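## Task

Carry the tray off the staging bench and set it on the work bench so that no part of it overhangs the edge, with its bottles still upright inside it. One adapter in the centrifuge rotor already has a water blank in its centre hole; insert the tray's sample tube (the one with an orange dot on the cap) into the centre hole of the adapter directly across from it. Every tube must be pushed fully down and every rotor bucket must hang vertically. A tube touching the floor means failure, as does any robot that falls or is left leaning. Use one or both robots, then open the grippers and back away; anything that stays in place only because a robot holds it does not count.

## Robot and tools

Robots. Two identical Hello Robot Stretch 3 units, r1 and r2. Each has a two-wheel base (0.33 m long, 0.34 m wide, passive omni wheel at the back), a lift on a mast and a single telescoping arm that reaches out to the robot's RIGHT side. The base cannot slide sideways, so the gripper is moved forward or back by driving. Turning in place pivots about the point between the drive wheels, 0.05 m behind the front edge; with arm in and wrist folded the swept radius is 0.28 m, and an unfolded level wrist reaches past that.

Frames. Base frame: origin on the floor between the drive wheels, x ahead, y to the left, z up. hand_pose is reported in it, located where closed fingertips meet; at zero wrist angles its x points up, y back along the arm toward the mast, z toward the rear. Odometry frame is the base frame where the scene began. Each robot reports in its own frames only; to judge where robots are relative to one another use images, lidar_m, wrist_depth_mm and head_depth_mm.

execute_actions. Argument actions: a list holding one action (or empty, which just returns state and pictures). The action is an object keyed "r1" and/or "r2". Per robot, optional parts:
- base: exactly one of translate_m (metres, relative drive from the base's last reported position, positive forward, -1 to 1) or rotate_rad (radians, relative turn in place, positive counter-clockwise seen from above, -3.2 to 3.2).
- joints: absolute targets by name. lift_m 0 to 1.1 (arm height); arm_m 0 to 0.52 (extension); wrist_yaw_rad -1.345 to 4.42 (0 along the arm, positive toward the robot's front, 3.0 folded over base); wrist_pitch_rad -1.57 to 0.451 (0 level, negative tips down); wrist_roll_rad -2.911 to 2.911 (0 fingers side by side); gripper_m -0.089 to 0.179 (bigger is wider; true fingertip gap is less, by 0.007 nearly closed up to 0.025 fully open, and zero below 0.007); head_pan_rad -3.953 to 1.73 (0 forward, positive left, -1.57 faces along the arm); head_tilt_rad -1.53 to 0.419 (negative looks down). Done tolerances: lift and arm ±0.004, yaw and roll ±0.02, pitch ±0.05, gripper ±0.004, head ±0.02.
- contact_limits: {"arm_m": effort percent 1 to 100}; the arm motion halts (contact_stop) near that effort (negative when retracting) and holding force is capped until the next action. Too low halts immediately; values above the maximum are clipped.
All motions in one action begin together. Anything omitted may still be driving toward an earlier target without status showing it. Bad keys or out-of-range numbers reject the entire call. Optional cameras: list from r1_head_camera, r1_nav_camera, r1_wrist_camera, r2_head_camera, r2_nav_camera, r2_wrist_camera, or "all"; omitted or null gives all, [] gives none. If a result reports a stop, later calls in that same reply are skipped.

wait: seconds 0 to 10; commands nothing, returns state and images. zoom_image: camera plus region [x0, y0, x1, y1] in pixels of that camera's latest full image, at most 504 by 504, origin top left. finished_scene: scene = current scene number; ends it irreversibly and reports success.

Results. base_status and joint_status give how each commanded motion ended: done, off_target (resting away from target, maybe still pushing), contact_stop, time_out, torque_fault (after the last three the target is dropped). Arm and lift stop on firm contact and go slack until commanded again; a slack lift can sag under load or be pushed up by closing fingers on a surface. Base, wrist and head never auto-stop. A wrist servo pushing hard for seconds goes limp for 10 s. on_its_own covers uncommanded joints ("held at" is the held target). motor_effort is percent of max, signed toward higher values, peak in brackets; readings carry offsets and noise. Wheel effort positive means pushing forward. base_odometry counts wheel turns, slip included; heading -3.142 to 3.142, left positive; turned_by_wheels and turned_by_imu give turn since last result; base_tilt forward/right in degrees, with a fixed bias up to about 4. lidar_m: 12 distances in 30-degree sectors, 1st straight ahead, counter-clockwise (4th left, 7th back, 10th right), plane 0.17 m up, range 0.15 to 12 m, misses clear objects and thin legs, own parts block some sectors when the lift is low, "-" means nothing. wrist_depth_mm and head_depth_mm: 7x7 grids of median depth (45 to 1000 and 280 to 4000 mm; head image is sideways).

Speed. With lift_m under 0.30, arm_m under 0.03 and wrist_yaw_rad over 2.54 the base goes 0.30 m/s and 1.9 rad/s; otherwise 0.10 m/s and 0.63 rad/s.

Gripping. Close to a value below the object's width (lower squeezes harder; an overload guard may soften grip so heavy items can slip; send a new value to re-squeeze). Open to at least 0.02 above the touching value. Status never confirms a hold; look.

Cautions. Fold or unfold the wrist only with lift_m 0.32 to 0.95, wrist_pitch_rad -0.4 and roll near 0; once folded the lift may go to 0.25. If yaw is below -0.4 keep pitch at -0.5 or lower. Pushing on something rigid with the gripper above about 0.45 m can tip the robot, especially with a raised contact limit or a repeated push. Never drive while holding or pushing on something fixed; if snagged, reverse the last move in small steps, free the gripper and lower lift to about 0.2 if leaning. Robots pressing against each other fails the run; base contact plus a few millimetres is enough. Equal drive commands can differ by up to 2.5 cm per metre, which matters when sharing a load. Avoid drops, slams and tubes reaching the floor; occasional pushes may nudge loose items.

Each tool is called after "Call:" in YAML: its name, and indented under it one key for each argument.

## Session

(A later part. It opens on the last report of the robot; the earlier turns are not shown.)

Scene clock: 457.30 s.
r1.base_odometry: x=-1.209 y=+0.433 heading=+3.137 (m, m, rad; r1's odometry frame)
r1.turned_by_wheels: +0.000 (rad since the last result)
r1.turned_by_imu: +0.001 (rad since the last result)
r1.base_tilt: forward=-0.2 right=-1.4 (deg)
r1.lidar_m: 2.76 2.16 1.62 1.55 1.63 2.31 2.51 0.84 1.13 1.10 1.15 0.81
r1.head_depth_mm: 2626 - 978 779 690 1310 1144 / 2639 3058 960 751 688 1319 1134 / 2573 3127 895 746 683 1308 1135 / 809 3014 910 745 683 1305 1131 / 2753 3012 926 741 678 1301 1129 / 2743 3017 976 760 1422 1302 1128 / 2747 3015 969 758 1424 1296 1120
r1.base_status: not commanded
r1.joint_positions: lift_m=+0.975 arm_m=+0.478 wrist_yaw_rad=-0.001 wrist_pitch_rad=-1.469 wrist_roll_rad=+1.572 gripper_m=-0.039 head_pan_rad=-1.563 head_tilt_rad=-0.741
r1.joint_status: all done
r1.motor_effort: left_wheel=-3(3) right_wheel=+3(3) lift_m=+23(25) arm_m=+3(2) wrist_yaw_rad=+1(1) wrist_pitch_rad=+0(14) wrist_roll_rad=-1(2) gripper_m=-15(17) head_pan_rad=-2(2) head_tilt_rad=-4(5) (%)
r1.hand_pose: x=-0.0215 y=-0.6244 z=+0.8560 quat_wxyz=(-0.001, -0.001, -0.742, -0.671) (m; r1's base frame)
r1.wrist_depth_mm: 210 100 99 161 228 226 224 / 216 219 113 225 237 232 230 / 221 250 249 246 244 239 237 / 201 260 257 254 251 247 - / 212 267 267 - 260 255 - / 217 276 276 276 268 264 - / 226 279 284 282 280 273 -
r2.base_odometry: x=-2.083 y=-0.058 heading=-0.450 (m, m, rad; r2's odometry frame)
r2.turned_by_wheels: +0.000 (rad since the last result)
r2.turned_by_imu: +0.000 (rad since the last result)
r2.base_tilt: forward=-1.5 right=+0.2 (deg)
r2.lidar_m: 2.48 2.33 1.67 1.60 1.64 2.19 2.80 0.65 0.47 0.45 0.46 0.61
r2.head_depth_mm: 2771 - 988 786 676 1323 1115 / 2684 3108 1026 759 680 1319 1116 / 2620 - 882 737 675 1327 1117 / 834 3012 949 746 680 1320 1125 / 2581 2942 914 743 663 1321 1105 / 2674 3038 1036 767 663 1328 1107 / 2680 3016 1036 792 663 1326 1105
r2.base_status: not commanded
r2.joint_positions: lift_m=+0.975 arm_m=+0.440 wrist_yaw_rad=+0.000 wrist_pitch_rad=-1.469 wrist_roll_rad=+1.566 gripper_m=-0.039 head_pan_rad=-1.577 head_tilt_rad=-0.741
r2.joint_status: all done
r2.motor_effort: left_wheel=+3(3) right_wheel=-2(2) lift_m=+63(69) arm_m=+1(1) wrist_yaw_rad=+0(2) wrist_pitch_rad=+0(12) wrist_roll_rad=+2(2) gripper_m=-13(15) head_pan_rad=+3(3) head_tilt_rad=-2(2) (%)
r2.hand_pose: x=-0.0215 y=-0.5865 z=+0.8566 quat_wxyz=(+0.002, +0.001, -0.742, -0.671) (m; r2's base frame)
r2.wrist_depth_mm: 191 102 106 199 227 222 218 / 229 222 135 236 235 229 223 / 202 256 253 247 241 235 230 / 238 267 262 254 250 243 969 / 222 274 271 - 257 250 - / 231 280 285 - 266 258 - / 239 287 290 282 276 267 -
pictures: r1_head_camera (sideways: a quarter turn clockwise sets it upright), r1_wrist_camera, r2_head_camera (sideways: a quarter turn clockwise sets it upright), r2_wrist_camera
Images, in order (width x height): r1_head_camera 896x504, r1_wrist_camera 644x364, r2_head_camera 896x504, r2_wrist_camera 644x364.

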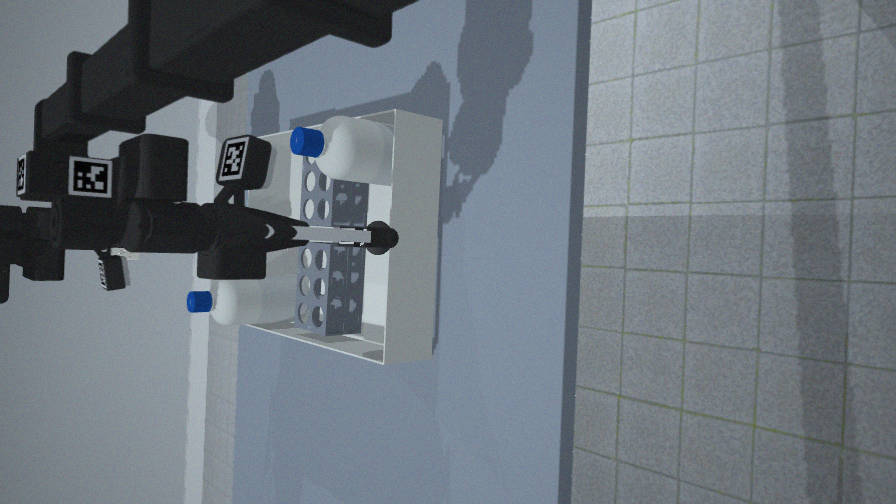

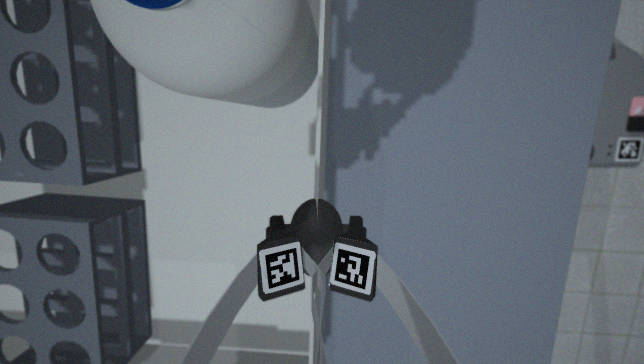

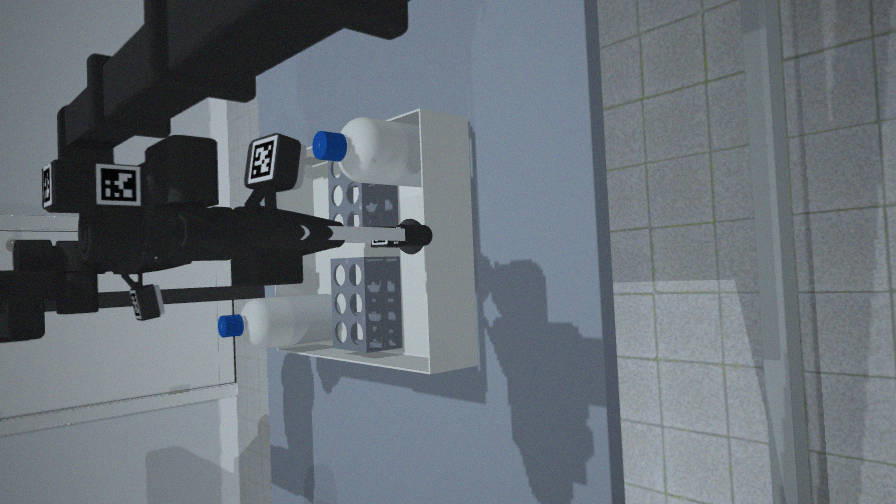

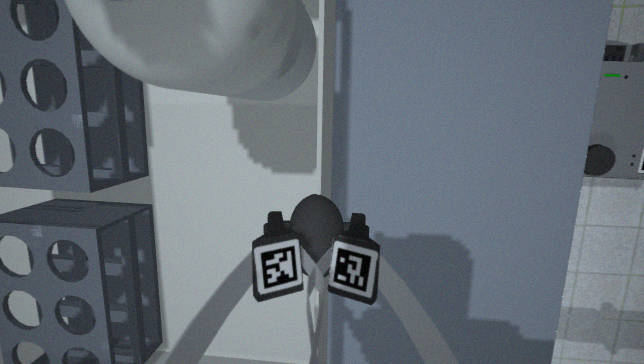

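Call:
execute_actions:
  actions:
    - {"r1":{"joints":{"gripper_m":0.06,"wrist_pitch_rad":-1.49,"arm_m":0.483}},"r2":{"joints":{"gripper_m":0.06,"wrist_pitch_rad":-1.49,"arm_m":0.445}}}
  cameras: []

Call:
execute_actions:
  actions:
    - {"r1":{"joints":{"lift_m":0.92}},"r2":{"joints":{"lift_m":0.92}}}
  cameras: ["r1_wrist_camera","r2_wrist_camera"]

Call:
execute_actions:
  actions:
    - {"r1":{"joints":{"gripper_m":-0.07}},"r2":{"joints":{"gripper_m":-0.07}}}
  cameras: ["r1_wrist_camera","r2_wrist_camera","r1_head_camera"]

Scene clock: 464.90 s.
r1.base_odometry: x=-1.209 y=+0.433 heading=+3.137 (m, m, rad; r1's odometry frame)
r1.turned_by_wheels: +0.000 (rad since the last result)
r1.turned_by_imu: +0.001 (rad since the last result)
r1.base_tilt: forward=-0.3 right=-1.4 (deg)
r1.lidar_m: 2.75 2.17 1.62 1.55 1.62 2.31 2.51 0.83 1.13 1.10 1.15 0.81
r1.head_depth_mm: 2641 - 981 779 691 1318 1145 / 2632 3065 957 751 688 1311 1134 / 2589 3104 893 747 684 1307 1137 / 804 3013 908 745 682 1300 1129 / 2731 2967 930 740 678 1301 1133 / 2753 3019 975 759 1414 1297 1127 / 2772 3038 966 756 1417 1297 1123
r1.base_status: not commanded
r1.joint_positions: lift_m=+0.975 arm_m=+0.483 wrist_yaw_rad=-0.001 wrist_pitch_rad=-1.486 wrist_roll_rad=+1.572 gripper_m=+0.060 head_pan_rad=-1.563 head_tilt_rad=-0.741
r1.joint_status: all done
r1.motor_effort: left_wheel=-3(3) right_wheel=+3(3) lift_m=+22(23) arm_m=+3(2) wrist_yaw_rad=+1(1) wrist_pitch_rad=-2(4) wrist_roll_rad=-1(1) gripper_m=+0(78) head_pan_rad=-2(3) head_tilt_rad=-5(4) (%)
r1.hand_pose: x=-0.0215 y=-0.6250 z=+0.8560 quat_wxyz=(-0.001, -0.001, -0.736, -0.677) (m; r1's base frame)
r1.wrist_depth_mm: 209 99 99 161 230 227 227 / 213 220 112 228 237 234 232 / 218 249 248 246 246 243 240 / 227 258 257 253 252 250 - / 207 264 263 264 260 258 - / 214 272 277 272 274 268 - / 223 268 283 283 280 275 -
r2.base_odometry: x=-2.083 y=-0.058 heading=-0.450 (m, m, rad; r2's odometry frame)
r2.turned_by_wheels: +0.000 (rad since the last result)
r2.turned_by_imu: +0.000 (rad since the last result)
r2.base_tilt: forward=-1.5 right=+0.3 (deg)
r2.lidar_m: 2.48 2.34 1.67 1.59 1.64 2.20 2.81 0.66 0.47 0.45 0.46 0.61
r2.head_depth_mm: 2729 - 984 786 675 1321 1120 / 2677 3131 1023 762 676 1313 1116 / 2651 - 901 735 679 1323 1125 / 829 3006 964 743 678 1325 1125 / 2563 2931 921 745 660 1331 1106 / 2666 3049 1039 771 660 1324 1103 / 2655 2999 1037 796 665 1329 1103
r2.base_status: not commanded
r2.joint_positions: lift_m=+0.975 arm_m=+0.445 wrist_yaw_rad=+0.000 wrist_pitch_rad=-1.481 wrist_roll_rad=+1.566 gripper_m=+0.060 head_pan_rad=-1.577 head_tilt_rad=-0.741
r2.joint_status: all done
r2.motor_effort: left_wheel=+3(3) right_wheel=-2(2) lift_m=+61(63) arm_m=+2(3) wrist_yaw_rad=+0(0) wrist_pitch_rad=-4(4) wrist_roll_rad=+2(2) gripper_m=+0(81) head_pan_rad=+3(2) head_tilt_rad=-3(3) (%)
r2.hand_pose: x=-0.0215 y=-0.5883 z=+0.8567 quat_wxyz=(+0.002, +0.001, -0.738, -0.675) (m; r2's base frame)
r2.wrist_depth_mm: 190 102 104 218 229 223 220 / 226 222 131 236 234 230 225 / 201 254 253 247 242 237 231 / 211 266 261 254 249 244 - / 222 271 270 264 255 252 993 / 225 258 281 271 270 260 - / 234 292 291 282 277 267 -
pictures: none
No camera images: the call's "cameras" was empty. Leave "cameras" out to get every camera's image.

Scene clock: 466.23 s.
r1.base_odometry: x=-1.209 y=+0.433 heading=+3.137 (m, m, rad; r1's odometry frame)
r1.turned_by_wheels: +0.000 (rad since the last result)
r1.turned_by_imu: +0.000 (rad since the last result)
r1.base_tilt: forward=-0.2 right=-1.3 (deg)
r1.lidar_m: 2.75 2.17 1.62 1.56 1.63 2.31 2.50 0.84 1.13 1.10 1.15 0.81
r1.head_depth_mm: 2705 3024 - - 1441 1313 1141 / 2710 - 888 751 688 1308 1139 / 2668 - 878 747 685 1311 1131 / 840 3011 905 742 683 1306 1128 / 2742 3006 929 743 680 1303 1135 / 2751 3037 974 761 1411 1298 1125 / 2746 3020 969 759 1421 1296 1121
r1.base_status: not commanded
r1.joint_positions: lift_m=+0.920 arm_m=+0.483 wrist_yaw_rad=-0.001 wrist_pitch_rad=-1.486 wrist_roll_rad=+1.572 gripper_m=+0.060 head_pan_rad=-1.563 head_tilt_rad=-0.741
r1.joint_status: all done
r1.motor_effort: left_wheel=-3(3) right_wheel=+3(3) lift_m=+14(21) arm_m=+3(4) wrist_yaw_rad=+1(1) wrist_pitch_rad=-2(2) wrist_roll_rad=-1(1) gripper_m=+0(0) head_pan_rad=-2(3) head_tilt_rad=-4(4) (%)
r1.hand_pose: x=-0.0215 y=-0.6250 z=+0.8016 quat_wxyz=(-0.001, -0.001, -0.736, -0.677) (m; r1's base frame)
r1.wrist_depth_mm: - 56 67 138 179 177 175 / 188 71 102 185 185 183 181 / 192 195 193 191 191 188 186 / 200 202 199 197 196 194 192 / 204 208 205 204 202 201 199 / 208 216 215 212 214 208 207 / 202 223 220 220 219 215 214
r2.base_odometry: x=-2.083 y=-0.058 heading=-0.450 (m, m, rad; r2's odometry frame)
r2.turned_by_wheels: +0.000 (rad since the last result)
r2.turned_by_imu: +0.000 (rad since the last result)
r2.base_tilt: forward=-1.5 right=+0.2 (deg)
r2.lidar_m: 2.48 2.34 1.67 1.59 1.64 2.19 2.81 0.66 0.47 0.45 0.46 0.62
r2.head_depth_mm: 2746 3102 - - 676 1319 1117 / 2742 - 941 763 676 1324 1117 / 2725 - 887 731 679 1319 1120 / 2595 2891 947 744 680 1323 1119 / 1070 2912 917 745 662 1320 1102 / 2697 3024 1041 770 664 1328 1108 / 2633 3018 1036 796 663 1336 1111
r2.base_status: not commanded
r2.joint_positions: lift_m=+0.921 arm_m=+0.445 wrist_yaw_rad=+0.000 wrist_pitch_rad=-1.482 wrist_roll_rad=+1.566 gripper_m=+0.060 head_pan_rad=-1.577 head_tilt_rad=-0.741
r2.joint_status: all done
r2.motor_effort: left_wheel=+3(3) right_wheel=-2(2) lift_m=+19(57) arm_m=+2(2) wrist_yaw_rad=+0(1) wrist_pitch_rad=-4(4) wrist_roll_rad=+2(2) gripper_m=+0(0) head_pan_rad=+3(3) head_tilt_rad=-2(3) (%)
r2.hand_pose: x=-0.0215 y=-0.5882 z=+0.8020 quat_wxyz=(+0.002, +0.001, -0.738, -0.675) (m; r2's base frame)
r2.wrist_depth_mm: - 64 89 148 177 173 170 / 193 89 131 185 182 179 174 / 199 201 196 191 188 183 180 / 203 208 202 197 194 189 184 / 210 215 209 204 199 195 190 / 218 222 218 210 209 202 197 / 208 231 225 218 215 208 205
pictures: r1_wrist_camera, r2_wrist_camera
Images, in order (width x height): r1_wrist_camera 644x364, r2_wrist_camera 644x364.

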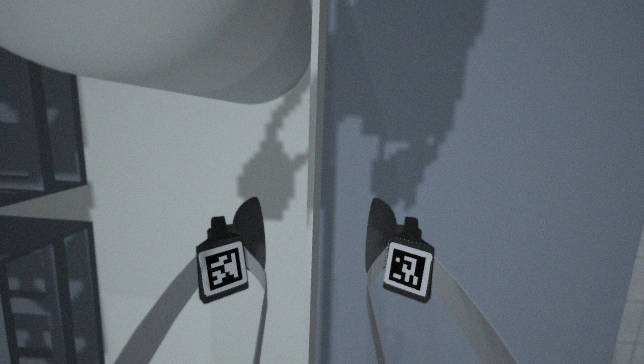

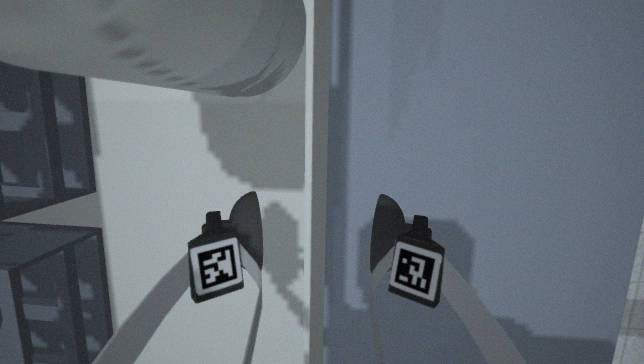

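Scene clock: 468.03 s.
r1.base_odometry: x=-1.209 y=+0.433 heading=+3.137 (m, m, rad; r1's odometry frame)
r1.turned_by_wheels: +0.000 (rad since the last result)
r1.turned_by_imu: +0.000 (rad since the last result)
r1.base_tilt: forward=-0.3 right=-1.4 (deg)
r1.lidar_m: 2.75 2.17 1.62 1.56 1.63 2.31 2.52 0.84 1.13 1.10 1.15 0.81
r1.head_depth_mm: 2713 3052 - - 1441 1314 1140 / 2702 - 888 752 688 1321 1138 / 2684 - 879 749 684 1312 1135 / 838 3033 905 742 681 1304 1129 / 2716 3031 927 742 678 1297 1128 / 2752 3037 977 759 723 1293 1128 / 2743 3013 966 757 1417 1296 1122
r1.base_status: not commanded
r1.joint_positions: lift_m=+0.920 arm_m=+0.483 wrist_yaw_rad=-0.001 wrist_pitch_rad=-1.478 wrist_roll_rad=+1.572 gripper_m=-0.069 head_pan_rad=-1.563 head_tilt_rad=-0.741
r1.joint_status: all done
r1.motor_effort: left_wheel=-3(3) right_wheel=+3(3) lift_m=+18(18) arm_m=+3(4) wrist_yaw_rad=+1(1) wrist_pitch_rad=-6(7) wrist_roll_rad=-1(1) gripper_m=-27(100) head_pan_rad=-3(2) head_tilt_rad=-5(6) (%)
r1.hand_pose: x=-0.0215 y=-0.6272 z=+0.8014 quat_wxyz=(-0.001, -0.001, -0.739, -0.674) (m; r1's base frame)
r1.wrist_depth_mm: - 55 65 123 178 176 173 / 185 73 98 183 183 181 179 / 191 194 191 189 190 186 184 / 197 201 198 196 195 193 190 / 204 207 205 - 202 199 197 / 208 215 213 213 208 207 203 / 215 222 219 217 216 214 212
r2.base_odometry: x=-2.083 y=-0.058 heading=-0.450 (m, m, rad; r2's odometry frame)
r2.turned_by_wheels: +0.000 (rad since the last result)
r2.turned_by_imu: +0.000 (rad since the last result)
r2.base_tilt: forward=-1.6 right=+0.3 (deg)
r2.lidar_m: 2.48 2.34 1.67 1.59 1.64 2.19 2.81 0.66 0.47 0.45 0.46 0.61
r2.head_depth_mm: 2781 3055 - - 677 1315 1111 / 2721 - 948 761 676 1319 1124 / 2707 - 879 737 679 1318 1116 / 2613 1890 946 739 679 1327 1119 / 1065 2890 917 744 661 1330 1098 / 2673 2955 1038 770 663 1327 1107 / 2643 3044 1039 797 663 1322 1101
r2.base_status: not commanded
r2.joint_positions: lift_m=+0.920 arm_m=+0.445 wrist_yaw_rad=+0.000 wrist_pitch_rad=-1.478 wrist_roll_rad=+1.566 gripper_m=-0.069 head_pan_rad=-1.577 head_tilt_rad=-0.741
r2.joint_status: all done
r2.motor_effort: left_wheel=+3(3) right_wheel=-2(2) lift_m=+27(27) arm_m=+1(2) wrist_yaw_rad=-1(1) wrist_pitch_rad=-6(6) wrist_roll_rad=+2(2) gripper_m=-25(100) head_pan_rad=+3(3) head_tilt_rad=-3(3) (%)
r2.hand_pose: x=-0.0215 y=-0.5891 z=+0.8018 quat_wxyz=(+0.002, +0.001, -0.739, -0.674) (m; r2's base frame)
r2.wrist_depth_mm: - 63 88 147 176 172 168 / 192 88 130 184 181 178 174 / 198 199 194 189 186 183 178 / 201 207 200 195 192 188 183 / 210 213 207 - 199 195 190 / 206 221 216 213 205 201 197 / 209 228 222 218 214 207 204
pictures: r1_head_camera (sideways: a quarter turn clockwise sets it upright), r1_wrist_camera, r2_wrist_camera
Images, in order (width x height): r1_head_camera 896x504, r1_wrist_camera 644x364, r2_wrist_camera 644x364.

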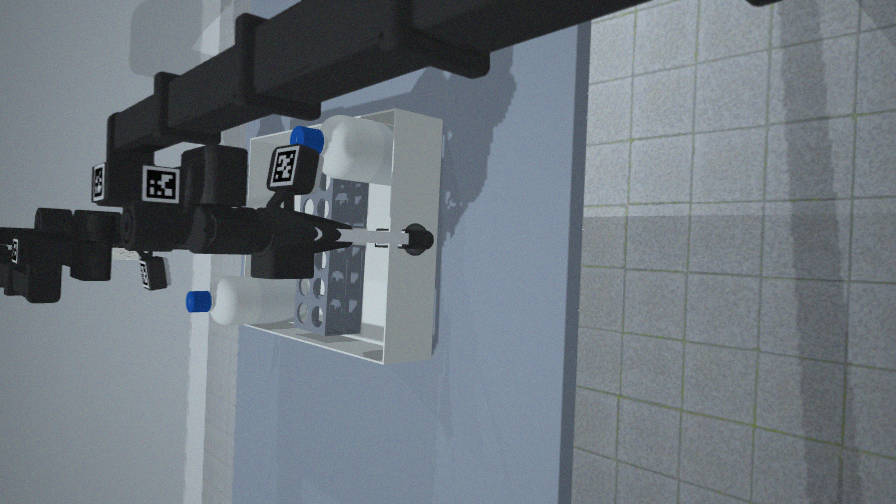

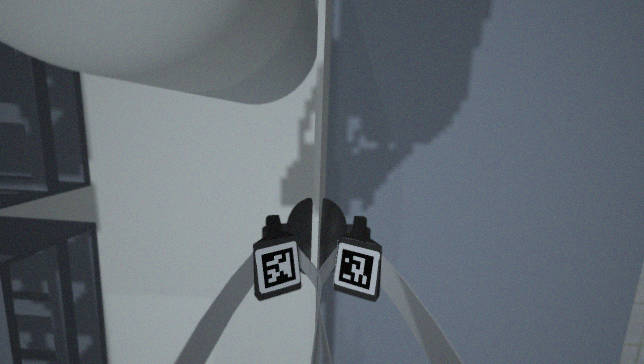

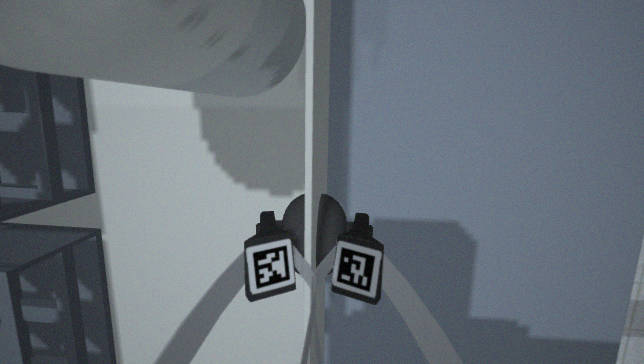

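Now wall is between pads. Lift.

Call:
execute_actions:
  actions:
    - {"r1":{"joints":{"lift_m":0.95}},"r2":{"joints":{"lift_m":0.95}}}
  cameras: ["r1_wrist_camera","r2_wrist_camera","r1_head_camera","r2_head_camera"]

Scene clock: 473.33 s.
r1.base_odometry: x=-1.209 y=+0.433 heading=+3.137 (m, m, rad; r1's odometry frame)
r1.turned_by_wheels: +0.000 (rad since the last result)
r1.turned_by_imu: +0.001 (rad since the last result)
r1.base_tilt: forward=-0.3 right=-1.3 (deg)
r1.lidar_m: 2.75 2.17 1.62 1.55 1.63 2.31 2.51 0.84 1.13 1.10 1.15 0.81
r1.head_depth_mm: 2714 2962 - 752 688 1325 1144 / 2660 3080 905 750 687 1318 1139 / 2613 - 737 746 684 1305 1135 / 813 2985 878 746 681 1310 1126 / 2744 2942 879 741 679 1299 1127 / 2742 3025 976 759 723 1296 1130 / 2751 3039 966 757 1414 1285 1123
r1.base_status: not commanded
r1.joint_positions: lift_m=+0.950 arm_m=+0.483 wrist_yaw_rad=-0.001 wrist_pitch_rad=-1.478 wrist_roll_rad=+1.572 gripper_m=-0.047 head_pan_rad=-1.563 head_tilt_rad=-0.741
r1.joint_status: all done
r1.on_its_own: gripper_m is held at -0.048, not at your -0.070, by its stall guard, which is not easing now
r1.motor_effort: left_wheel=-3(3) right_wheel=+3(3) lift_m=+26(29) arm_m=+2(3) wrist_yaw_rad=+1(1) wrist_pitch_rad=-6(6) wrist_roll_rad=-2(1) gripper_m=-18(20) head_pan_rad=-2(3) head_tilt_rad=-4(5) (%)
r1.hand_pose: x=-0.0215 y=-0.6272 z=+0.8308 quat_wxyz=(-0.001, -0.001, -0.739, -0.674) (m; r1's base frame)
r1.wrist_depth_mm: - 55 65 124 205 203 200 / 186 74 99 186 212 208 206 / 191 195 191 192 218 216 213 / 197 201 198 198 226 222 221 / 204 208 205 - 234 230 229 / 193 214 212 245 241 237 - / 217 222 220 249 252 246 -
r2.base_odometry: x=-2.083 y=-0.058 heading=-0.450 (m, m, rad; r2's odometry frame)
r2.turned_by_wheels: +0.000 (rad since the last result)
r2.turned_by_imu: +0.000 (rad since the last result)
r2.base_tilt: forward=-1.5 right=+0.3 (deg)
r2.lidar_m: 2.48 2.34 1.67 1.59 1.64 2.19 2.81 0.66 0.47 0.45 0.46 0.61
r2.head_depth_mm: 2752 3016 - 763 677 1316 1119 / 2735 - 984 741 677 1318 1116 / 2687 - 846 725 678 1314 1122 / 2568 2995 880 732 680 1323 1117 / 914 2843 886 724 661 1327 1104 / 2664 3023 1035 769 661 1331 1097 / 2665 3001 1036 798 662 1333 1111
r2.base_status: not commanded
r2.joint_positions: lift_m=+0.949 arm_m=+0.445 wrist_yaw_rad=+0.000 wrist_pitch_rad=-1.478 wrist_roll_rad=+1.566 gripper_m=-0.055 head_pan_rad=-1.577 head_tilt_rad=-0.741
r2.joint_status: all done
r2.on_its_own: gripper_m is held at -0.056, not at your -0.070, by its stall guard, which is not easing now
r2.motor_effort: left_wheel=+3(3) right_wheel=-2(2) lift_m=+71(74) arm_m=+1(1) wrist_yaw_rad=+0(0) wrist_pitch_rad=-6(6) wrist_roll_rad=+2(2) gripper_m=-19(21) head_pan_rad=+3(3) head_tilt_rad=-2(2) (%)
r2.hand_pose: x=-0.0215 y=-0.5891 z=+0.8304 quat_wxyz=(+0.002, +0.001, -0.739, -0.674) (m; r2's base frame)
r2.wrist_depth_mm: - 63 88 145 202 198 194 / 193 88 129 187 209 205 200 / 199 198 194 192 216 209 206 / 201 206 200 198 222 216 213 / 209 214 207 - 229 223 222 / 206 220 216 212 235 230 - / 210 229 222 223 247 239 -
pictures: r1_head_camera (sideways: a quarter turn clockwise sets it upright), r1_wrist_camera, r2_head_camera (sideways: a quarter turn clockwise sets it upright), r2_wrist_camera
Images, in order (width x height): r1_head_camera 896x504, r1_wrist_camera 644x364, r2_head_camera 896x504, r2_wrist_camera 644x364.

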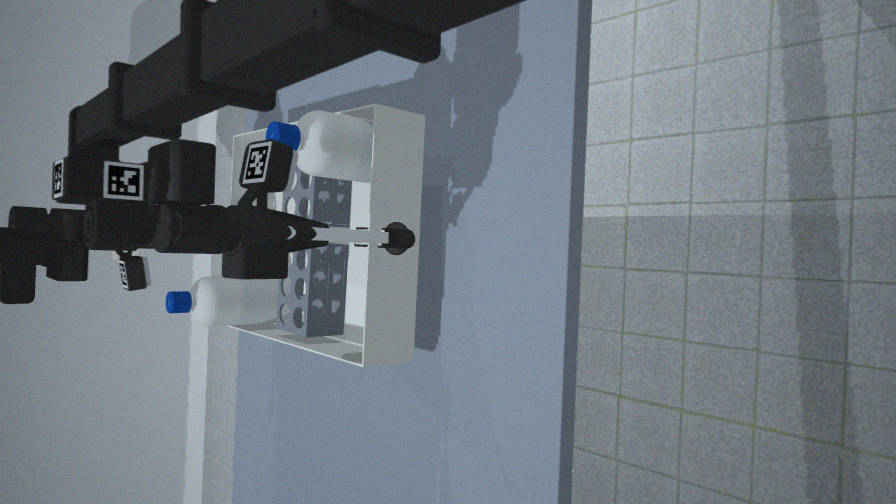

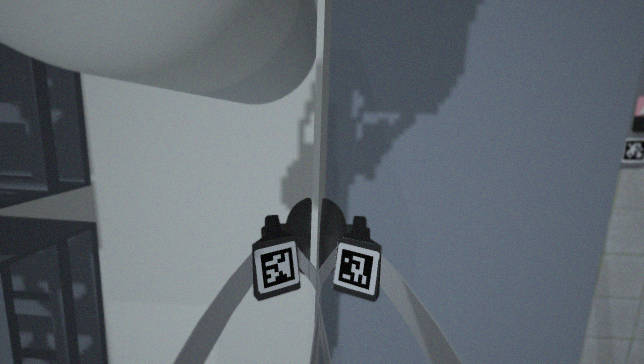

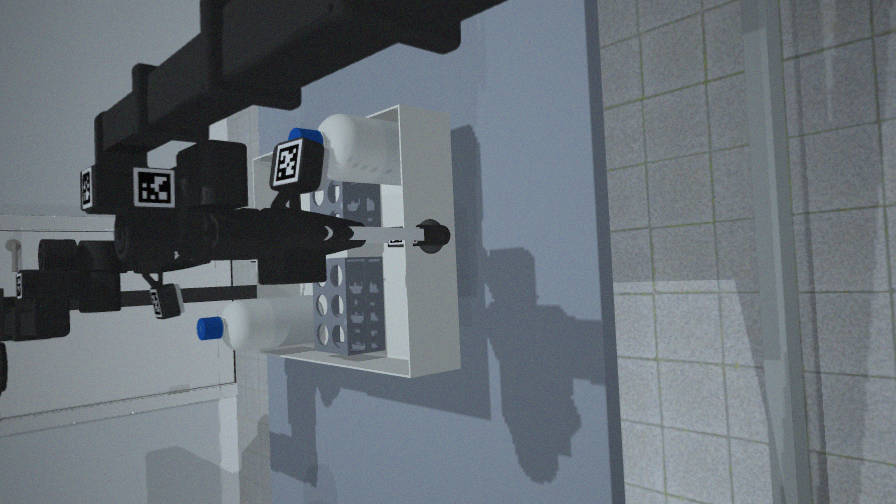

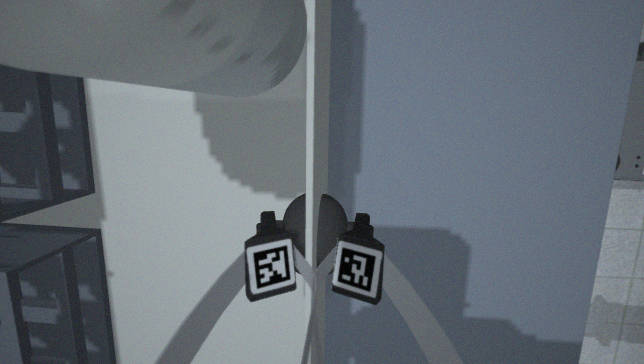

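Call:
execute_actions:
  actions:
    - {"r1":{"joints":{"lift_m":1.04}},"r2":{"joints":{"lift_m":1.04}}}
  cameras: []

Call:
execute_actions:
  actions:
    - {"r1":{"base":{"translate_m":-0.4},"joints":{"head_pan_rad":-1.9}},"r2":{"base":{"translate_m":0.4},"joints":{"head_pan_rad":-1.2}}}
  cameras: ["r1_head_camera","r2_head_camera","r1_wrist_camera"]

Scene clock: 483.83 s.
r1.base_odometry: x=-1.209 y=+0.433 heading=+3.137 (m, m, rad; r1's odometry frame)
r1.turned_by_wheels: +0.000 (rad since the last result)
r1.turned_by_imu: +0.001 (rad since the last result)
r1.base_tilt: forward=-0.3 right=-1.4 (deg)
r1.lidar_m: 2.75 2.17 1.62 1.55 1.63 2.31 2.51 0.83 1.13 1.09 1.15 0.81
r1.head_depth_mm: - 3017 1000 779 691 1316 1142 / 2782 2906 690 772 687 1308 1136 / - 951 678 771 684 1311 1136 / 2698 858 699 768 681 1310 1130 / 2704 854 766 763 680 1296 1131 / 2764 3021 939 762 723 1299 1123 / 2754 3022 966 758 1417 1295 1125
r1.base_status: not commanded
r1.joint_positions: lift_m=+1.040 arm_m=+0.483 wrist_yaw_rad=-0.001 wrist_pitch_rad=-1.478 wrist_roll_rad=+1.572 gripper_m=-0.047 head_pan_rad=-1.563 head_tilt_rad=-0.741
r1.joint_status: all done
r1.on_its_own: gripper_m is held at -0.048, not at your -0.070, by its stall guard, which is not easing now
r1.motor_effort: left_wheel=-3(3) right_wheel=+3(3) lift_m=+26(29) arm_m=+3(3) wrist_yaw_rad=+1(0) wrist_pitch_rad=-6(7) wrist_roll_rad=-2(1) gripper_m=-19(20) head_pan_rad=-3(3) head_tilt_rad=-5(5) (%)
r1.hand_pose: x=-0.0215 y=-0.6272 z=+0.9208 quat_wxyz=(-0.001, -0.001, -0.739, -0.674) (m; r1's base frame)
r1.wrist_depth_mm: - 55 65 124 291 286 - / 186 74 99 186 298 295 - / 192 195 191 192 308 303 - / 196 201 198 198 319 315 - / 203 208 204 - 328 324 - / 192 214 213 345 342 341 - / 216 223 220 351 353 352 -
r2.base_odometry: x=-2.083 y=-0.058 heading=-0.450 (m, m, rad; r2's odometry frame)
r2.turned_by_wheels: +0.000 (rad since the last result)
r2.turned_by_imu: +0.000 (rad since the last result)
r2.base_tilt: forward=-1.5 right=+0.4 (deg)
r2.lidar_m: 2.48 2.34 1.67 1.59 1.64 2.19 2.80 0.65 0.47 0.45 0.46 0.61
r2.head_depth_mm: - 3104 1030 788 677 1317 1119 / 2812 3031 654 786 677 1327 1115 / - 2936 650 792 679 1317 1122 / 808 - 763 765 680 1320 1121 / 2608 856 744 766 659 1332 1100 / 2661 2955 957 798 663 1327 1109 / 2656 2989 1035 797 665 1328 1105
r2.base_status: not commanded
r2.joint_positions: lift_m=+1.039 arm_m=+0.445 wrist_yaw_rad=+0.000 wrist_pitch_rad=-1.478 wrist_roll_rad=+1.566 gripper_m=-0.055 head_pan_rad=-1.577 head_tilt_rad=-0.741
r2.joint_status: all done
r2.on_its_own: gripper_m is held at -0.056, not at your -0.070, by its stall guard, which is not easing now
r2.motor_effort: left_wheel=+3(3) right_wheel=-2(2) lift_m=+71(73) arm_m=+1(1) wrist_yaw_rad=-1(1) wrist_pitch_rad=-6(6) wrist_roll_rad=+2(2) gripper_m=-20(20) head_pan_rad=+3(2) head_tilt_rad=-3(2) (%)
r2.hand_pose: x=-0.0215 y=-0.5891 z=+0.9204 quat_wxyz=(+0.002, +0.001, -0.739, -0.674) (m; r2's base frame)
r2.wrist_depth_mm: - 63 87 145 286 280 973 / 192 87 129 186 294 287 - / 197 199 194 192 305 298 - / 201 206 200 198 314 307 - / 209 214 208 - 324 317 - / 206 220 215 213 334 328 - / 210 228 223 223 350 343 -
pictures: none
No camera images: the call's "cameras" was empty. Leave "cameras" out to get every camera's image.

Scene clock: 489.47 s.
r1.base_odometry: x=-0.809 y=+0.431 heading=+3.137 (m, m, rad; r1's odometry frame)
r1.turned_by_wheels: +0.000 (rad since the last result)
r1.turned_by_imu: +0.003 (rad since the last result)
r1.base_tilt: forward=-0.2 right=-1.4 (deg)
r1.lidar_m: 3.12 2.18 1.61 1.56 1.66 2.33 2.12 2.34 0.53 1.08 1.13 1.16
r1.head_depth_mm: - - - 1814 1555 1314 1143 / - - 2360 774 909 1311 1135 / - 2969 2338 772 958 1225 1133 / - 3075 984 767 1426 1310 1130 / 2879 3010 664 739 679 1307 1130 / 2738 916 759 763 658 1296 1125 / - - 651 756 639 1297 1126
r1.base_status: done
r1.joint_positions: lift_m=+1.040 arm_m=+0.483 wrist_yaw_rad=-0.001 wrist_pitch_rad=-1.514 wrist_roll_rad=+1.573 gripper_m=-0.047 head_pan_rad=-1.893 head_tilt_rad=-0.741
r1.joint_status: all done
r1.on_its_own: gripper_m is held at -0.048, not at your -0.070, by its stall guard, which is not easing now
r1.motor_effort: left_wheel=-4(9) right_wheel=+4(5) lift_m=+26(26) arm_m=+2(2) wrist_yaw_rad=+1(1) wrist_pitch_rad=+12(12) wrist_roll_rad=-1(1) gripper_m=-21(20) head_pan_rad=-2(21) head_tilt_rad=-5(5) (%)
r1.hand_pose: x=-0.0215 y=-0.6180 z=+0.9210 quat_wxyz=(-0.001, -0.001, -0.727, -0.687) (m; r1's base frame)
r1.wrist_depth_mm: - 53 59 125 290 291 - / 182 130 95 185 302 301 - / 185 190 189 190 310 310 - / 191 196 196 196 323 322 - / 198 202 202 124 334 337 - / 202 210 209 212 345 350 - / 209 217 216 356 360 - -
r2.base_odometry: x=-1.723 y=-0.232 heading=-0.450 (m, m, rad; r2's odometry frame)
r2.turned_by_wheels: +0.000 (rad since the last result)
r2.turned_by_imu: -0.001 (rad since the last result)
r2.base_tilt: forward=-1.5 right=+0.3 (deg)
r2.lidar_m: 2.08 2.36 1.69 1.60 1.66 2.21 3.20 0.64 0.45 0.43 0.45 2.30
r2.head_depth_mm: 2485 895 734 742 638 1298 1097 / 2660 901 757 739 641 1319 1100 / 2728 3049 986 763 660 1322 1097 / 2821 3228 1039 795 679 1321 1120 / 2957 3220 2498 797 701 1069 1140 / 3015 3364 2536 1956 1459 1336 1147 / 3135 3447 2561 1958 1575 1329 1144
r2.base_status: done
r2.joint_positions: lift_m=+1.039 arm_m=+0.445 wrist_yaw_rad=+0.000 wrist_pitch_rad=-1.516 wrist_roll_rad=+1.566 gripper_m=-0.055 head_pan_rad=-1.207 head_tilt_rad=-0.741
r2.joint_status: all done
r2.on_its_own: gripper_m is held at -0.056, not at your -0.070, by its stall guard, which is not easing now
r2.motor_effort: left_wheel=+2(8) right_wheel=-1(3) lift_m=+71(71) arm_m=+2(1) wrist_yaw_rad=-1(0) wrist_pitch_rad=+12(12) wrist_roll_rad=+2(2) gripper_m=-21(21) head_pan_rad=+3(24) head_tilt_rad=-2(3) (%)
r2.hand_pose: x=-0.0215 y=-0.5794 z=+0.9206 quat_wxyz=(+0.002, +0.002, -0.726, -0.688) (m; r2's base frame)
r2.wrist_depth_mm: - 57 76 174 288 284 975 / 185 83 118 185 298 293 - / 190 193 191 192 306 303 - / 196 201 197 197 316 314 - / 205 207 204 - 329 328 - / 201 212 213 213 337 339 - / 193 223 220 221 352 - -
pictures: r1_head_camera (sideways: a quarter turn clockwise sets it upright), r1_wrist_camera, r2_head_camera (sideways: a quarter turn clockwise sets it upright)
Images, in order (width x height): r1_head_camera 896x504, r1_wrist_camera 644x364, r2_head_camera 896x504.

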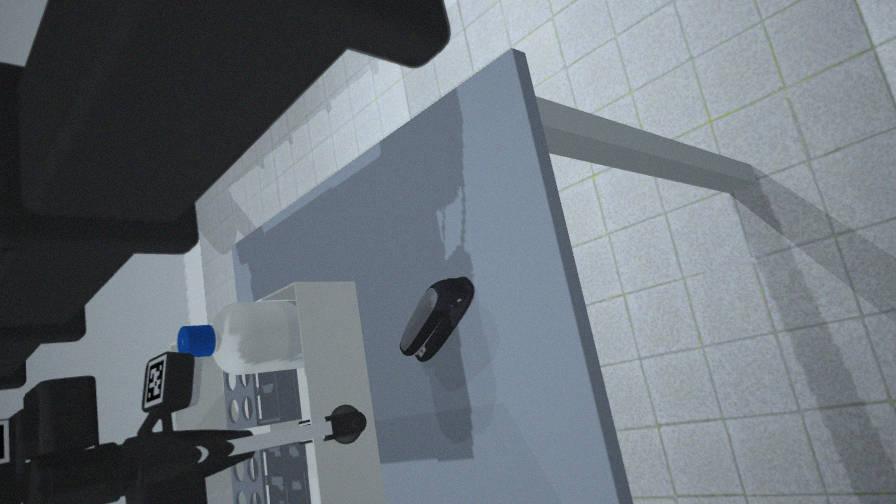

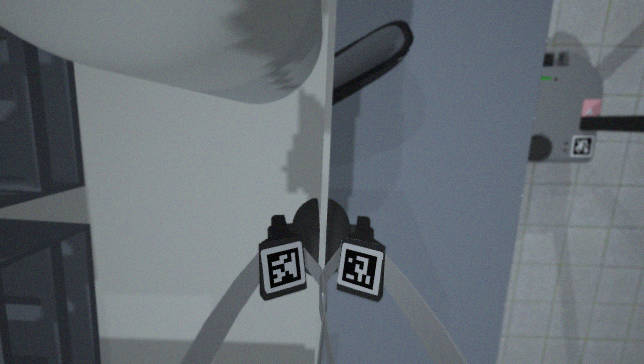

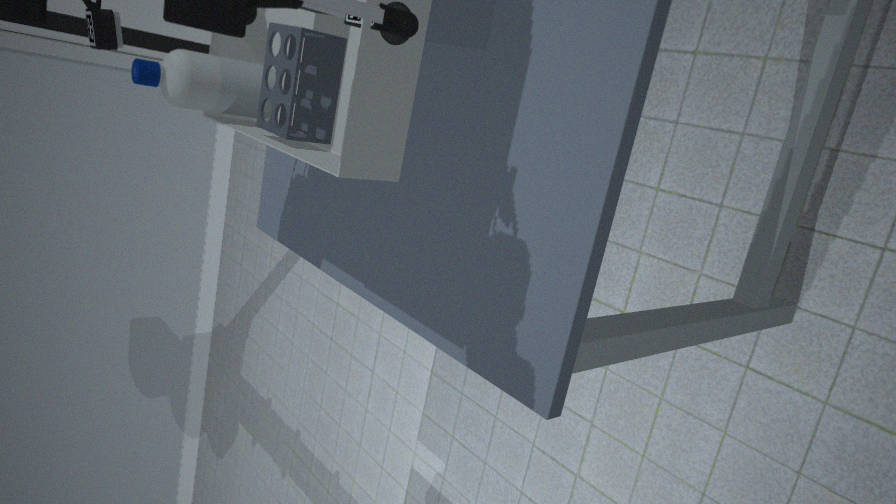

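Call:
execute_actions:
  actions: []
  cameras: ["r1_head_camera","r2_head_camera"]

Scene clock: 510.33 s.
r1.base_odometry: x=-0.809 y=+0.431 heading=+3.137 (m, m, rad; r1's odometry frame)
r1.turned_by_wheels: +0.000 (rad since the last result)
r1.turned_by_imu: +0.001 (rad since the last result)
r1.base_tilt: forward=-0.2 right=-1.4 (deg)
r1.lidar_m: 3.13 2.18 1.61 1.56 1.66 2.34 2.12 2.34 0.53 1.08 1.13 1.16
r1.head_depth_mm: - - - 1815 1564 1318 1137 / - - 2333 773 904 1312 1144 / - 2932 2342 770 955 1225 1137 / - 3075 989 767 1422 1305 1133 / 2868 2997 663 737 679 1301 1125 / 2766 918 761 759 659 1304 1127 / - - 650 758 638 1294 1126
r1.base_status: done
r1.joint_positions: lift_m=+1.040 arm_m=+0.483 wrist_yaw_rad=-0.001 wrist_pitch_rad=-1.514 wrist_roll_rad=+1.573 gripper_m=-0.047 head_pan_rad=-1.893 head_tilt_rad=-0.741
r1.joint_status: all done
r1.on_its_own: gripper_m is held at -0.048, not at your -0.070, by its stall guard, which is not easing now
r1.motor_effort: left_wheel=-4(9) right_wheel=+4(5) lift_m=+26(26) arm_m=+3(2) wrist_yaw_rad=+1(1) wrist_pitch_rad=+12(12) wrist_roll_rad=-1(1) gripper_m=-19(20) head_pan_rad=-3(21) head_tilt_rad=-5(5) (%)
r1.hand_pose: x=-0.0215 y=-0.6180 z=+0.9210 quat_wxyz=(-0.001, -0.001, -0.727, -0.687) (m; r1's base frame)
r1.wrist_depth_mm: - 53 59 114 290 291 - / 181 131 95 185 300 302 - / 185 190 189 191 313 310 - / 191 196 195 196 322 323 - / 199 203 202 124 332 337 - / 202 209 209 211 347 351 - / 208 217 217 350 356 - -
r2.base_odometry: x=-1.723 y=-0.232 heading=-0.450 (m, m, rad; r2's odometry frame)
r2.turned_by_wheels: +0.000 (rad since the last result)
r2.turned_by_imu: +0.000 (rad since the last result)
r2.base_tilt: forward=-1.6 right=+0.3 (deg)
r2.lidar_m: 2.08 2.36 1.68 1.61 1.66 2.21 3.20 0.64 0.45 0.43 0.45 2.30
r2.head_depth_mm: 2507 896 735 741 640 1287 1095 / 2645 899 753 743 641 1319 1100 / 2732 3061 990 766 663 1320 1102 / 2813 3221 1035 792 682 1324 1119 / 2942 3250 2500 794 702 1062 1150 / 3036 3303 2552 1957 1456 1318 1146 / 3166 3474 2525 1938 1581 1326 1144
r2.base_status: done
r2.joint_positions: lift_m=+1.039 arm_m=+0.445 wrist_yaw_rad=+0.000 wrist_pitch_rad=-1.516 wrist_roll_rad=+1.566 gripper_m=-0.055 head_pan_rad=-1.207 head_tilt_rad=-0.741
r2.joint_status: all done
r2.on_its_own: gripper_m is held at -0.056, not at your -0.070, by its stall guard, which is not easing now
r2.motor_effort: left_wheel=+2(8) right_wheel=-1(3) lift_m=+71(71) arm_m=+1(1) wrist_yaw_rad=-1(0) wrist_pitch_rad=+12(12) wrist_roll_rad=+2(2) gripper_m=-21(21) head_pan_rad=+3(24) head_tilt_rad=-3(3) (%)
r2.hand_pose: x=-0.0215 y=-0.5794 z=+0.9206 quat_wxyz=(+0.002, +0.002, -0.726, -0.688) (m; r2's base frame)
r2.wrist_depth_mm: - 57 76 175 289 286 995 / 186 83 118 185 298 292 - / 191 194 191 191 306 304 - / 196 201 197 197 318 314 - / 205 208 204 - 326 328 - / 201 214 213 212 336 340 - / 192 223 220 222 356 - -
pictures: r1_head_camera (sideways: a quarter turn clockwise sets it upright), r2_head_camera (sideways: a quarter turn clockwise sets it upright)
Images, in order (width x height): r1_head_camera 896x504, r2_head_camera 896x504.

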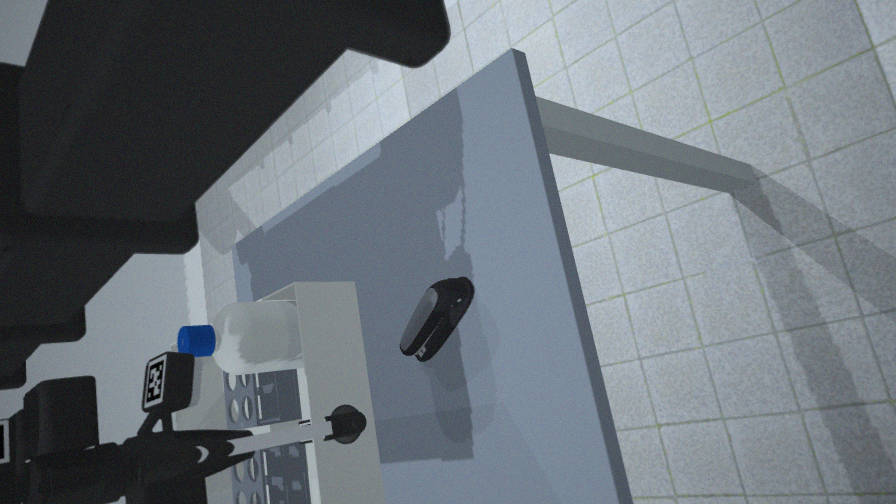

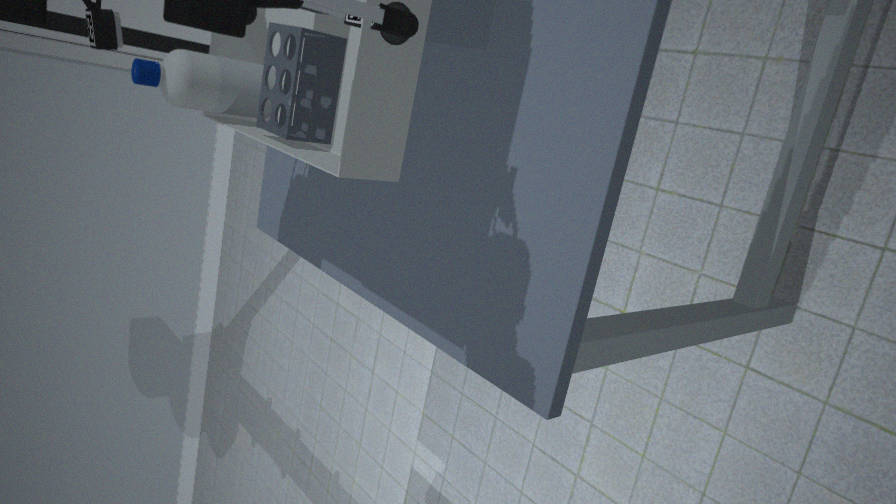

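Call:
execute_actions:
  actions:
    - {"r1":{"base":{"translate_m":-0.4},"joints":{"arm_m":0.466,"lift_m":1.07}},"r2":{"base":{"translate_m":0.4},"joints":{"arm_m":0.428,"lift_m":1.07}}}
  cameras: ["r1_head_camera"]

Scene clock: 524.10 s.
r1.base_odometry: x=-0.409 y=+0.429 heading=+3.137 (m, m, rad; r1's odometry frame)
r1.turned_by_wheels: +0.000 (rad since the last result)
r1.turned_by_imu: +0.004 (rad since the last result)
r1.base_tilt: forward=-0.2 right=-1.3 (deg)
r1.lidar_m: 3.52 2.19 1.63 1.58 1.67 2.36 1.73 1.99 3.21 0.43 1.12 1.53
r1.head_depth_mm: - 3244 2463 1893 1555 1314 1143 / - 3254 2460 1893 1550 1307 1141 / - 3173 2416 1880 1545 1316 1136 / 2880 3098 2330 1889 1540 1308 1132 / 2782 594 647 1881 1535 1303 1127 / 2704 785 687 1756 1458 1212 1107 / - 786 627 756 622 1285 1124
r1.base_status: done
r1.joint_positions: lift_m=+1.069 arm_m=+0.466 wrist_yaw_rad=-0.001 wrist_pitch_rad=-1.505 wrist_roll_rad=+1.574 gripper_m=-0.047 head_pan_rad=-1.893 head_tilt_rad=-0.741
r1.joint_status: all done
r1.on_its_own: gripper_m is held at -0.048, not at your -0.070, by its stall guard, which is not easing now
r1.motor_effort: left_wheel=-4(12) right_wheel=+4(6) lift_m=+26(26) arm_m=-2(6) wrist_yaw_rad=+2(2) wrist_pitch_rad=+8(12) wrist_roll_rad=-2(2) gripper_m=-20(20) head_pan_rad=-2(2) head_tilt_rad=-4(3) (%)
r1.hand_pose: x=-0.0215 y=-0.6036 z=+0.9509 quat_wxyz=(-0.001, -0.002, -0.730, -0.684) (m; r1's base frame)
r1.wrist_depth_mm: - 54 61 165 - - - / 182 185 97 185 - - - / 186 191 190 191 - - - / 195 198 195 196 756 - - / 199 204 203 - 363 - - / 203 210 210 211 376 - - / 211 217 217 389 391 - -
r2.base_odometry: x=-1.363 y=-0.406 heading=-0.450 (m, m, rad; r2's odometry frame)
r2.turned_by_wheels: +0.000 (rad since the last result)
r2.turned_by_imu: -0.002 (rad since the last result)
r2.base_tilt: forward=-1.5 right=+0.3 (deg)
r2.lidar_m: 1.69 2.38 1.70 1.62 1.67 2.22 3.60 0.62 0.43 0.42 3.23 1.94
r2.head_depth_mm: 2483 847 699 1260 686 724 1077 / 2654 819 704 1766 1568 1320 1087 / 2713 3016 2296 1862 1571 1320 1146 / 2856 3079 2518 1953 1578 1323 1148 / 2939 3216 2539 1960 1568 1319 1145 / 3033 3353 2518 1949 1569 1326 1142 / 3091 3400 2543 1959 1579 1325 1145
r2.base_status: done
r2.joint_positions: lift_m=+1.069 arm_m=+0.428 wrist_yaw_rad=+0.000 wrist_pitch_rad=-1.508 wrist_roll_rad=+1.566 gripper_m=-0.055 head_pan_rad=-1.207 head_tilt_rad=-0.741
r2.joint_status: all done
r2.on_its_own: gripper_m is held at -0.056, not at your -0.070, by its stall guard, which is not easing now
r2.motor_effort: left_wheel=+2(7) right_wheel=-1(2) lift_m=+71(75) arm_m=-3(5) wrist_yaw_rad=-1(1) wrist_pitch_rad=+8(12) wrist_roll_rad=+2(2) gripper_m=-20(20) head_pan_rad=+3(3) head_tilt_rad=-3(3) (%)
r2.hand_pose: x=-0.0215 y=-0.5649 z=+0.9505 quat_wxyz=(+0.002, +0.002, -0.729, -0.685) (m; r2's base frame)
r2.wrist_depth_mm: - 58 78 161 316 314 - / 187 87 120 185 327 323 - / 192 195 192 191 335 333 - / 197 201 198 198 - - - / 208 208 205 - - - - / 211 215 214 213 - - - / 221 225 220 221 - - -
pictures: r1_head_camera (sideways: a quarter turn clockwise sets it upright)
Images, in order (width x height): r1_head_camera 896x504.

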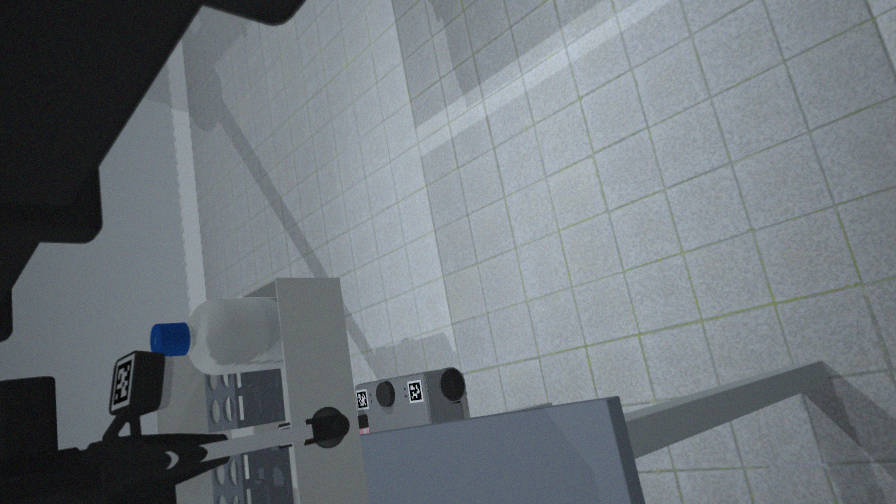

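Call:
execute_actions:
  actions:
    - {"r1":{"base":{"rotate_rad":-0.04},"joints":{"arm_m":0.458,"wrist_yaw_rad":0.04}},"r2":{"base":{"rotate_rad":0.04},"joints":{"arm_m":0.42,"wrist_yaw_rad":-0.04}}}
  cameras: []

Call:
execute_actions:
  actions:
    - {"r1":{"base":{"translate_m":-0.5}},"r2":{"base":{"translate_m":0.5}}}
  cameras: []

Scene clock: 533.97 s.
r1.base_odometry: x=-0.409 y=+0.429 heading=+3.097 (m, m, rad; r1's odometry frame)
r1.turned_by_wheels: -0.040 (rad since the last result)
r1.turned_by_imu: -0.039 (rad since the last result)
r1.base_tilt: forward=-0.3 right=-1.4 (deg)
r1.lidar_m: 3.52 2.28 1.64 1.58 1.66 2.27 1.73 1.73 3.25 0.43 1.11 1.51
r1.head_depth_mm: - 3218 2455 1902 1558 1318 1143 / - 3322 2449 1899 1555 1313 1131 / - 3247 2438 1889 1539 1311 1133 / 2901 3141 2329 1878 1535 1301 1131 / 2785 598 649 1866 1534 1294 1128 / 2726 769 728 1755 1518 1271 1100 / - 816 620 758 623 1245 1125
r1.base_status: done
r1.joint_positions: lift_m=+1.069 arm_m=+0.458 wrist_yaw_rad=+0.035 wrist_pitch_rad=-1.486 wrist_roll_rad=+1.575 gripper_m=-0.047 head_pan_rad=-1.893 head_tilt_rad=-0.741
r1.joint_status: all done
r1.on_its_own: gripper_m is held at -0.048, not at your -0.070, by its stall guard, which is not easing now
r1.motor_effort: left_wheel=+1(8) right_wheel=+0(5) lift_m=+26(26) arm_m=-3(5) wrist_yaw_rad=+5(6) wrist_pitch_rad=-2(7) wrist_roll_rad=-3(2) gripper_m=-20(21) head_pan_rad=-3(3) head_tilt_rad=-5(4) (%)
r1.hand_pose: x=-0.0216 y=-0.6007 z=+0.9508 quat_wxyz=(+0.011, +0.011, -0.736, -0.677) (m; r1's base frame)
r1.wrist_depth_mm: - 54 65 122 - - - / 185 76 98 186 - - - / 190 193 190 191 - - - / 195 199 196 198 - - - / 202 207 204 - 364 - - / 207 214 212 380 374 - - / 214 222 218 384 390 - -
r2.base_odometry: x=-1.363 y=-0.406 heading=-0.410 (m, m, rad; r2's odometry frame)
r2.turned_by_wheels: +0.040 (rad since the last result)
r2.turned_by_imu: +0.039 (rad since the last result)
r2.base_tilt: forward=-1.5 right=+0.3 (deg)
r2.lidar_m: 1.69 2.29 1.68 1.62 1.68 2.31 1.59 0.59 0.42 0.42 3.26 1.70
r2.head_depth_mm: 2499 805 701 1700 1450 763 965 / 2645 902 707 1749 1566 1320 1117 / 2770 3029 2408 1926 1573 1314 1140 / 2886 3189 2505 1948 1573 1330 1145 / 3030 3199 2586 1969 1582 1320 1146 / 3088 3410 2530 1965 1579 1319 1142 / 3260 3542 2547 1936 1584 1325 1143
r2.base_status: done
r2.joint_positions: lift_m=+1.069 arm_m=+0.420 wrist_yaw_rad=-0.038 wrist_pitch_rad=-1.489 wrist_roll_rad=+1.566 gripper_m=-0.055 head_pan_rad=-1.207 head_tilt_rad=-0.741
r2.joint_status: all done
r2.on_its_own: gripper_m is held at -0.056, not at your -0.070, by its stall guard, which is not easing now
r2.motor_effort: left_wheel=-1(6) right_wheel=+1(5) lift_m=+71(71) arm_m=-6(7) wrist_yaw_rad=-2(5) wrist_pitch_rad=-1(8) wrist_roll_rad=+3(2) gripper_m=-20(20) head_pan_rad=+3(3) head_tilt_rad=-3(3) (%)
r2.hand_pose: x=-0.0214 y=-0.5619 z=+0.9504 quat_wxyz=(-0.011, -0.012, -0.735, -0.678) (m; r2's base frame)
r2.wrist_depth_mm: - 62 85 177 317 309 989 / 190 86 128 186 325 318 - / 196 196 193 191 - 328 - / 200 204 199 198 - - - / 210 211 207 - - - - / 213 220 215 213 - - - / 209 227 222 221 - - -
pictures: none
No camera images: the call's "cameras" was empty. Leave "cameras" out to get every camera's image.

Scene clock: 540.60 s.
r1.base_odometry: x=+0.091 y=+0.407 heading=+3.097 (m, m, rad; r1's odometry frame)
r1.turned_by_wheels: +0.000 (rad since the last result)
r1.turned_by_imu: +0.005 (rad since the last result)
r1.base_tilt: forward=-0.3 right=-1.3 (deg)
r1.lidar_m: 2.01 2.27 1.66 1.59 1.66 2.27 2.63 1.25 3.24 1.50 1.20 0.69
r1.head_depth_mm: - 3245 2445 1882 1555 1319 1141 / - 3323 2439 1907 1550 1312 1141 / - 3209 2432 1893 1547 1309 1132 / 2955 3162 2345 1880 1546 1298 1128 / 2794 598 647 1867 1525 1307 1125 / 2703 784 727 1753 1533 1294 1128 / - 816 622 1742 1524 1294 1128
r1.base_status: done
r1.joint_positions: lift_m=+1.069 arm_m=+0.458 wrist_yaw_rad=+0.035 wrist_pitch_rad=-1.481 wrist_roll_rad=+1.575 gripper_m=-0.047 head_pan_rad=-1.893 head_tilt_rad=-0.741
r1.joint_status: not commanded
r1.on_its_own: gripper_m is held at -0.048, not at your -0.070, by its stall guard, which is not easing now
r1.motor_effort: left_wheel=+1(4) right_wheel=+1(7) lift_m=+26(26) arm_m=-3(4) wrist_yaw_rad=+5(5) wrist_pitch_rad=-4(4) wrist_roll_rad=-2(2) gripper_m=-18(19) head_pan_rad=-2(3) head_tilt_rad=-6(5) (%)
r1.hand_pose: x=-0.0216 y=-0.6020 z=+0.9508 quat_wxyz=(+0.011, +0.011, -0.738, -0.675) (m; r1's base frame)
r1.wrist_depth_mm: - 55 65 120 - - - / 185 90 99 185 - - - / 191 193 191 192 - - - / 197 200 197 197 - - - / 202 207 204 - - - - / 208 215 212 - - - - / 199 221 219 - - - -
r2.base_odometry: x=-0.904 y=-0.605 heading=-0.410 (m, m, rad; r2's odometry frame)
r2.turned_by_wheels: +0.000 (rad since the last result)
r2.turned_by_imu: -0.003 (rad since the last result)
r2.base_tilt: forward=-1.5 right=+0.3 (deg)
r2.lidar_m: 1.65 2.29 1.68 1.62 1.68 2.31 1.64 0.73 1.21 1.51 3.29 1.21
r2.head_depth_mm: 2533 801 702 1759 1562 1318 1140 / 2685 2812 703 1749 1572 1323 1140 / 2771 3011 2399 1926 1568 1323 1146 / 2866 3193 2519 1937 1579 1319 1142 / 2968 3269 2532 1940 1575 1323 1141 / 3055 3330 2515 1950 1571 1317 1147 / 3273 3457 2542 1909 1567 1336 1150
r2.base_status: done
r2.joint_positions: lift_m=+1.069 arm_m=+0.420 wrist_yaw_rad=-0.038 wrist_pitch_rad=-1.484 wrist_roll_rad=+1.566 gripper_m=-0.055 head_pan_rad=-1.207 head_tilt_rad=-0.741
r2.joint_status: not commanded
r2.on_its_own: gripper_m is held at -0.056, not at your -0.070, by its stall guard, which is not easing now
r2.motor_effort: left_wheel=-2(2) right_wheel=+2(6) lift_m=+71(71) arm_m=-6(6) wrist_yaw_rad=-3(3) wrist_pitch_rad=-3(3) wrist_roll_rad=+2(2) gripper_m=-20(20) head_pan_rad=+3(3) head_tilt_rad=-3(3) (%)
r2.hand_pose: x=-0.0215 y=-0.5632 z=+0.9504 quat_wxyz=(-0.011, -0.013, -0.737, -0.676) (m; r2's base frame)
r2.wrist_depth_mm: - 63 87 150 - - - / 191 90 129 186 - - - / 197 197 194 192 - - - / 200 206 199 198 - - - / 212 212 208 - - - - / 214 220 215 212 - - - / 223 227 221 222 - - -
pictures: none
No camera images: the call's "cameras" was empty. Leave "cameras" out to get every camera's image.


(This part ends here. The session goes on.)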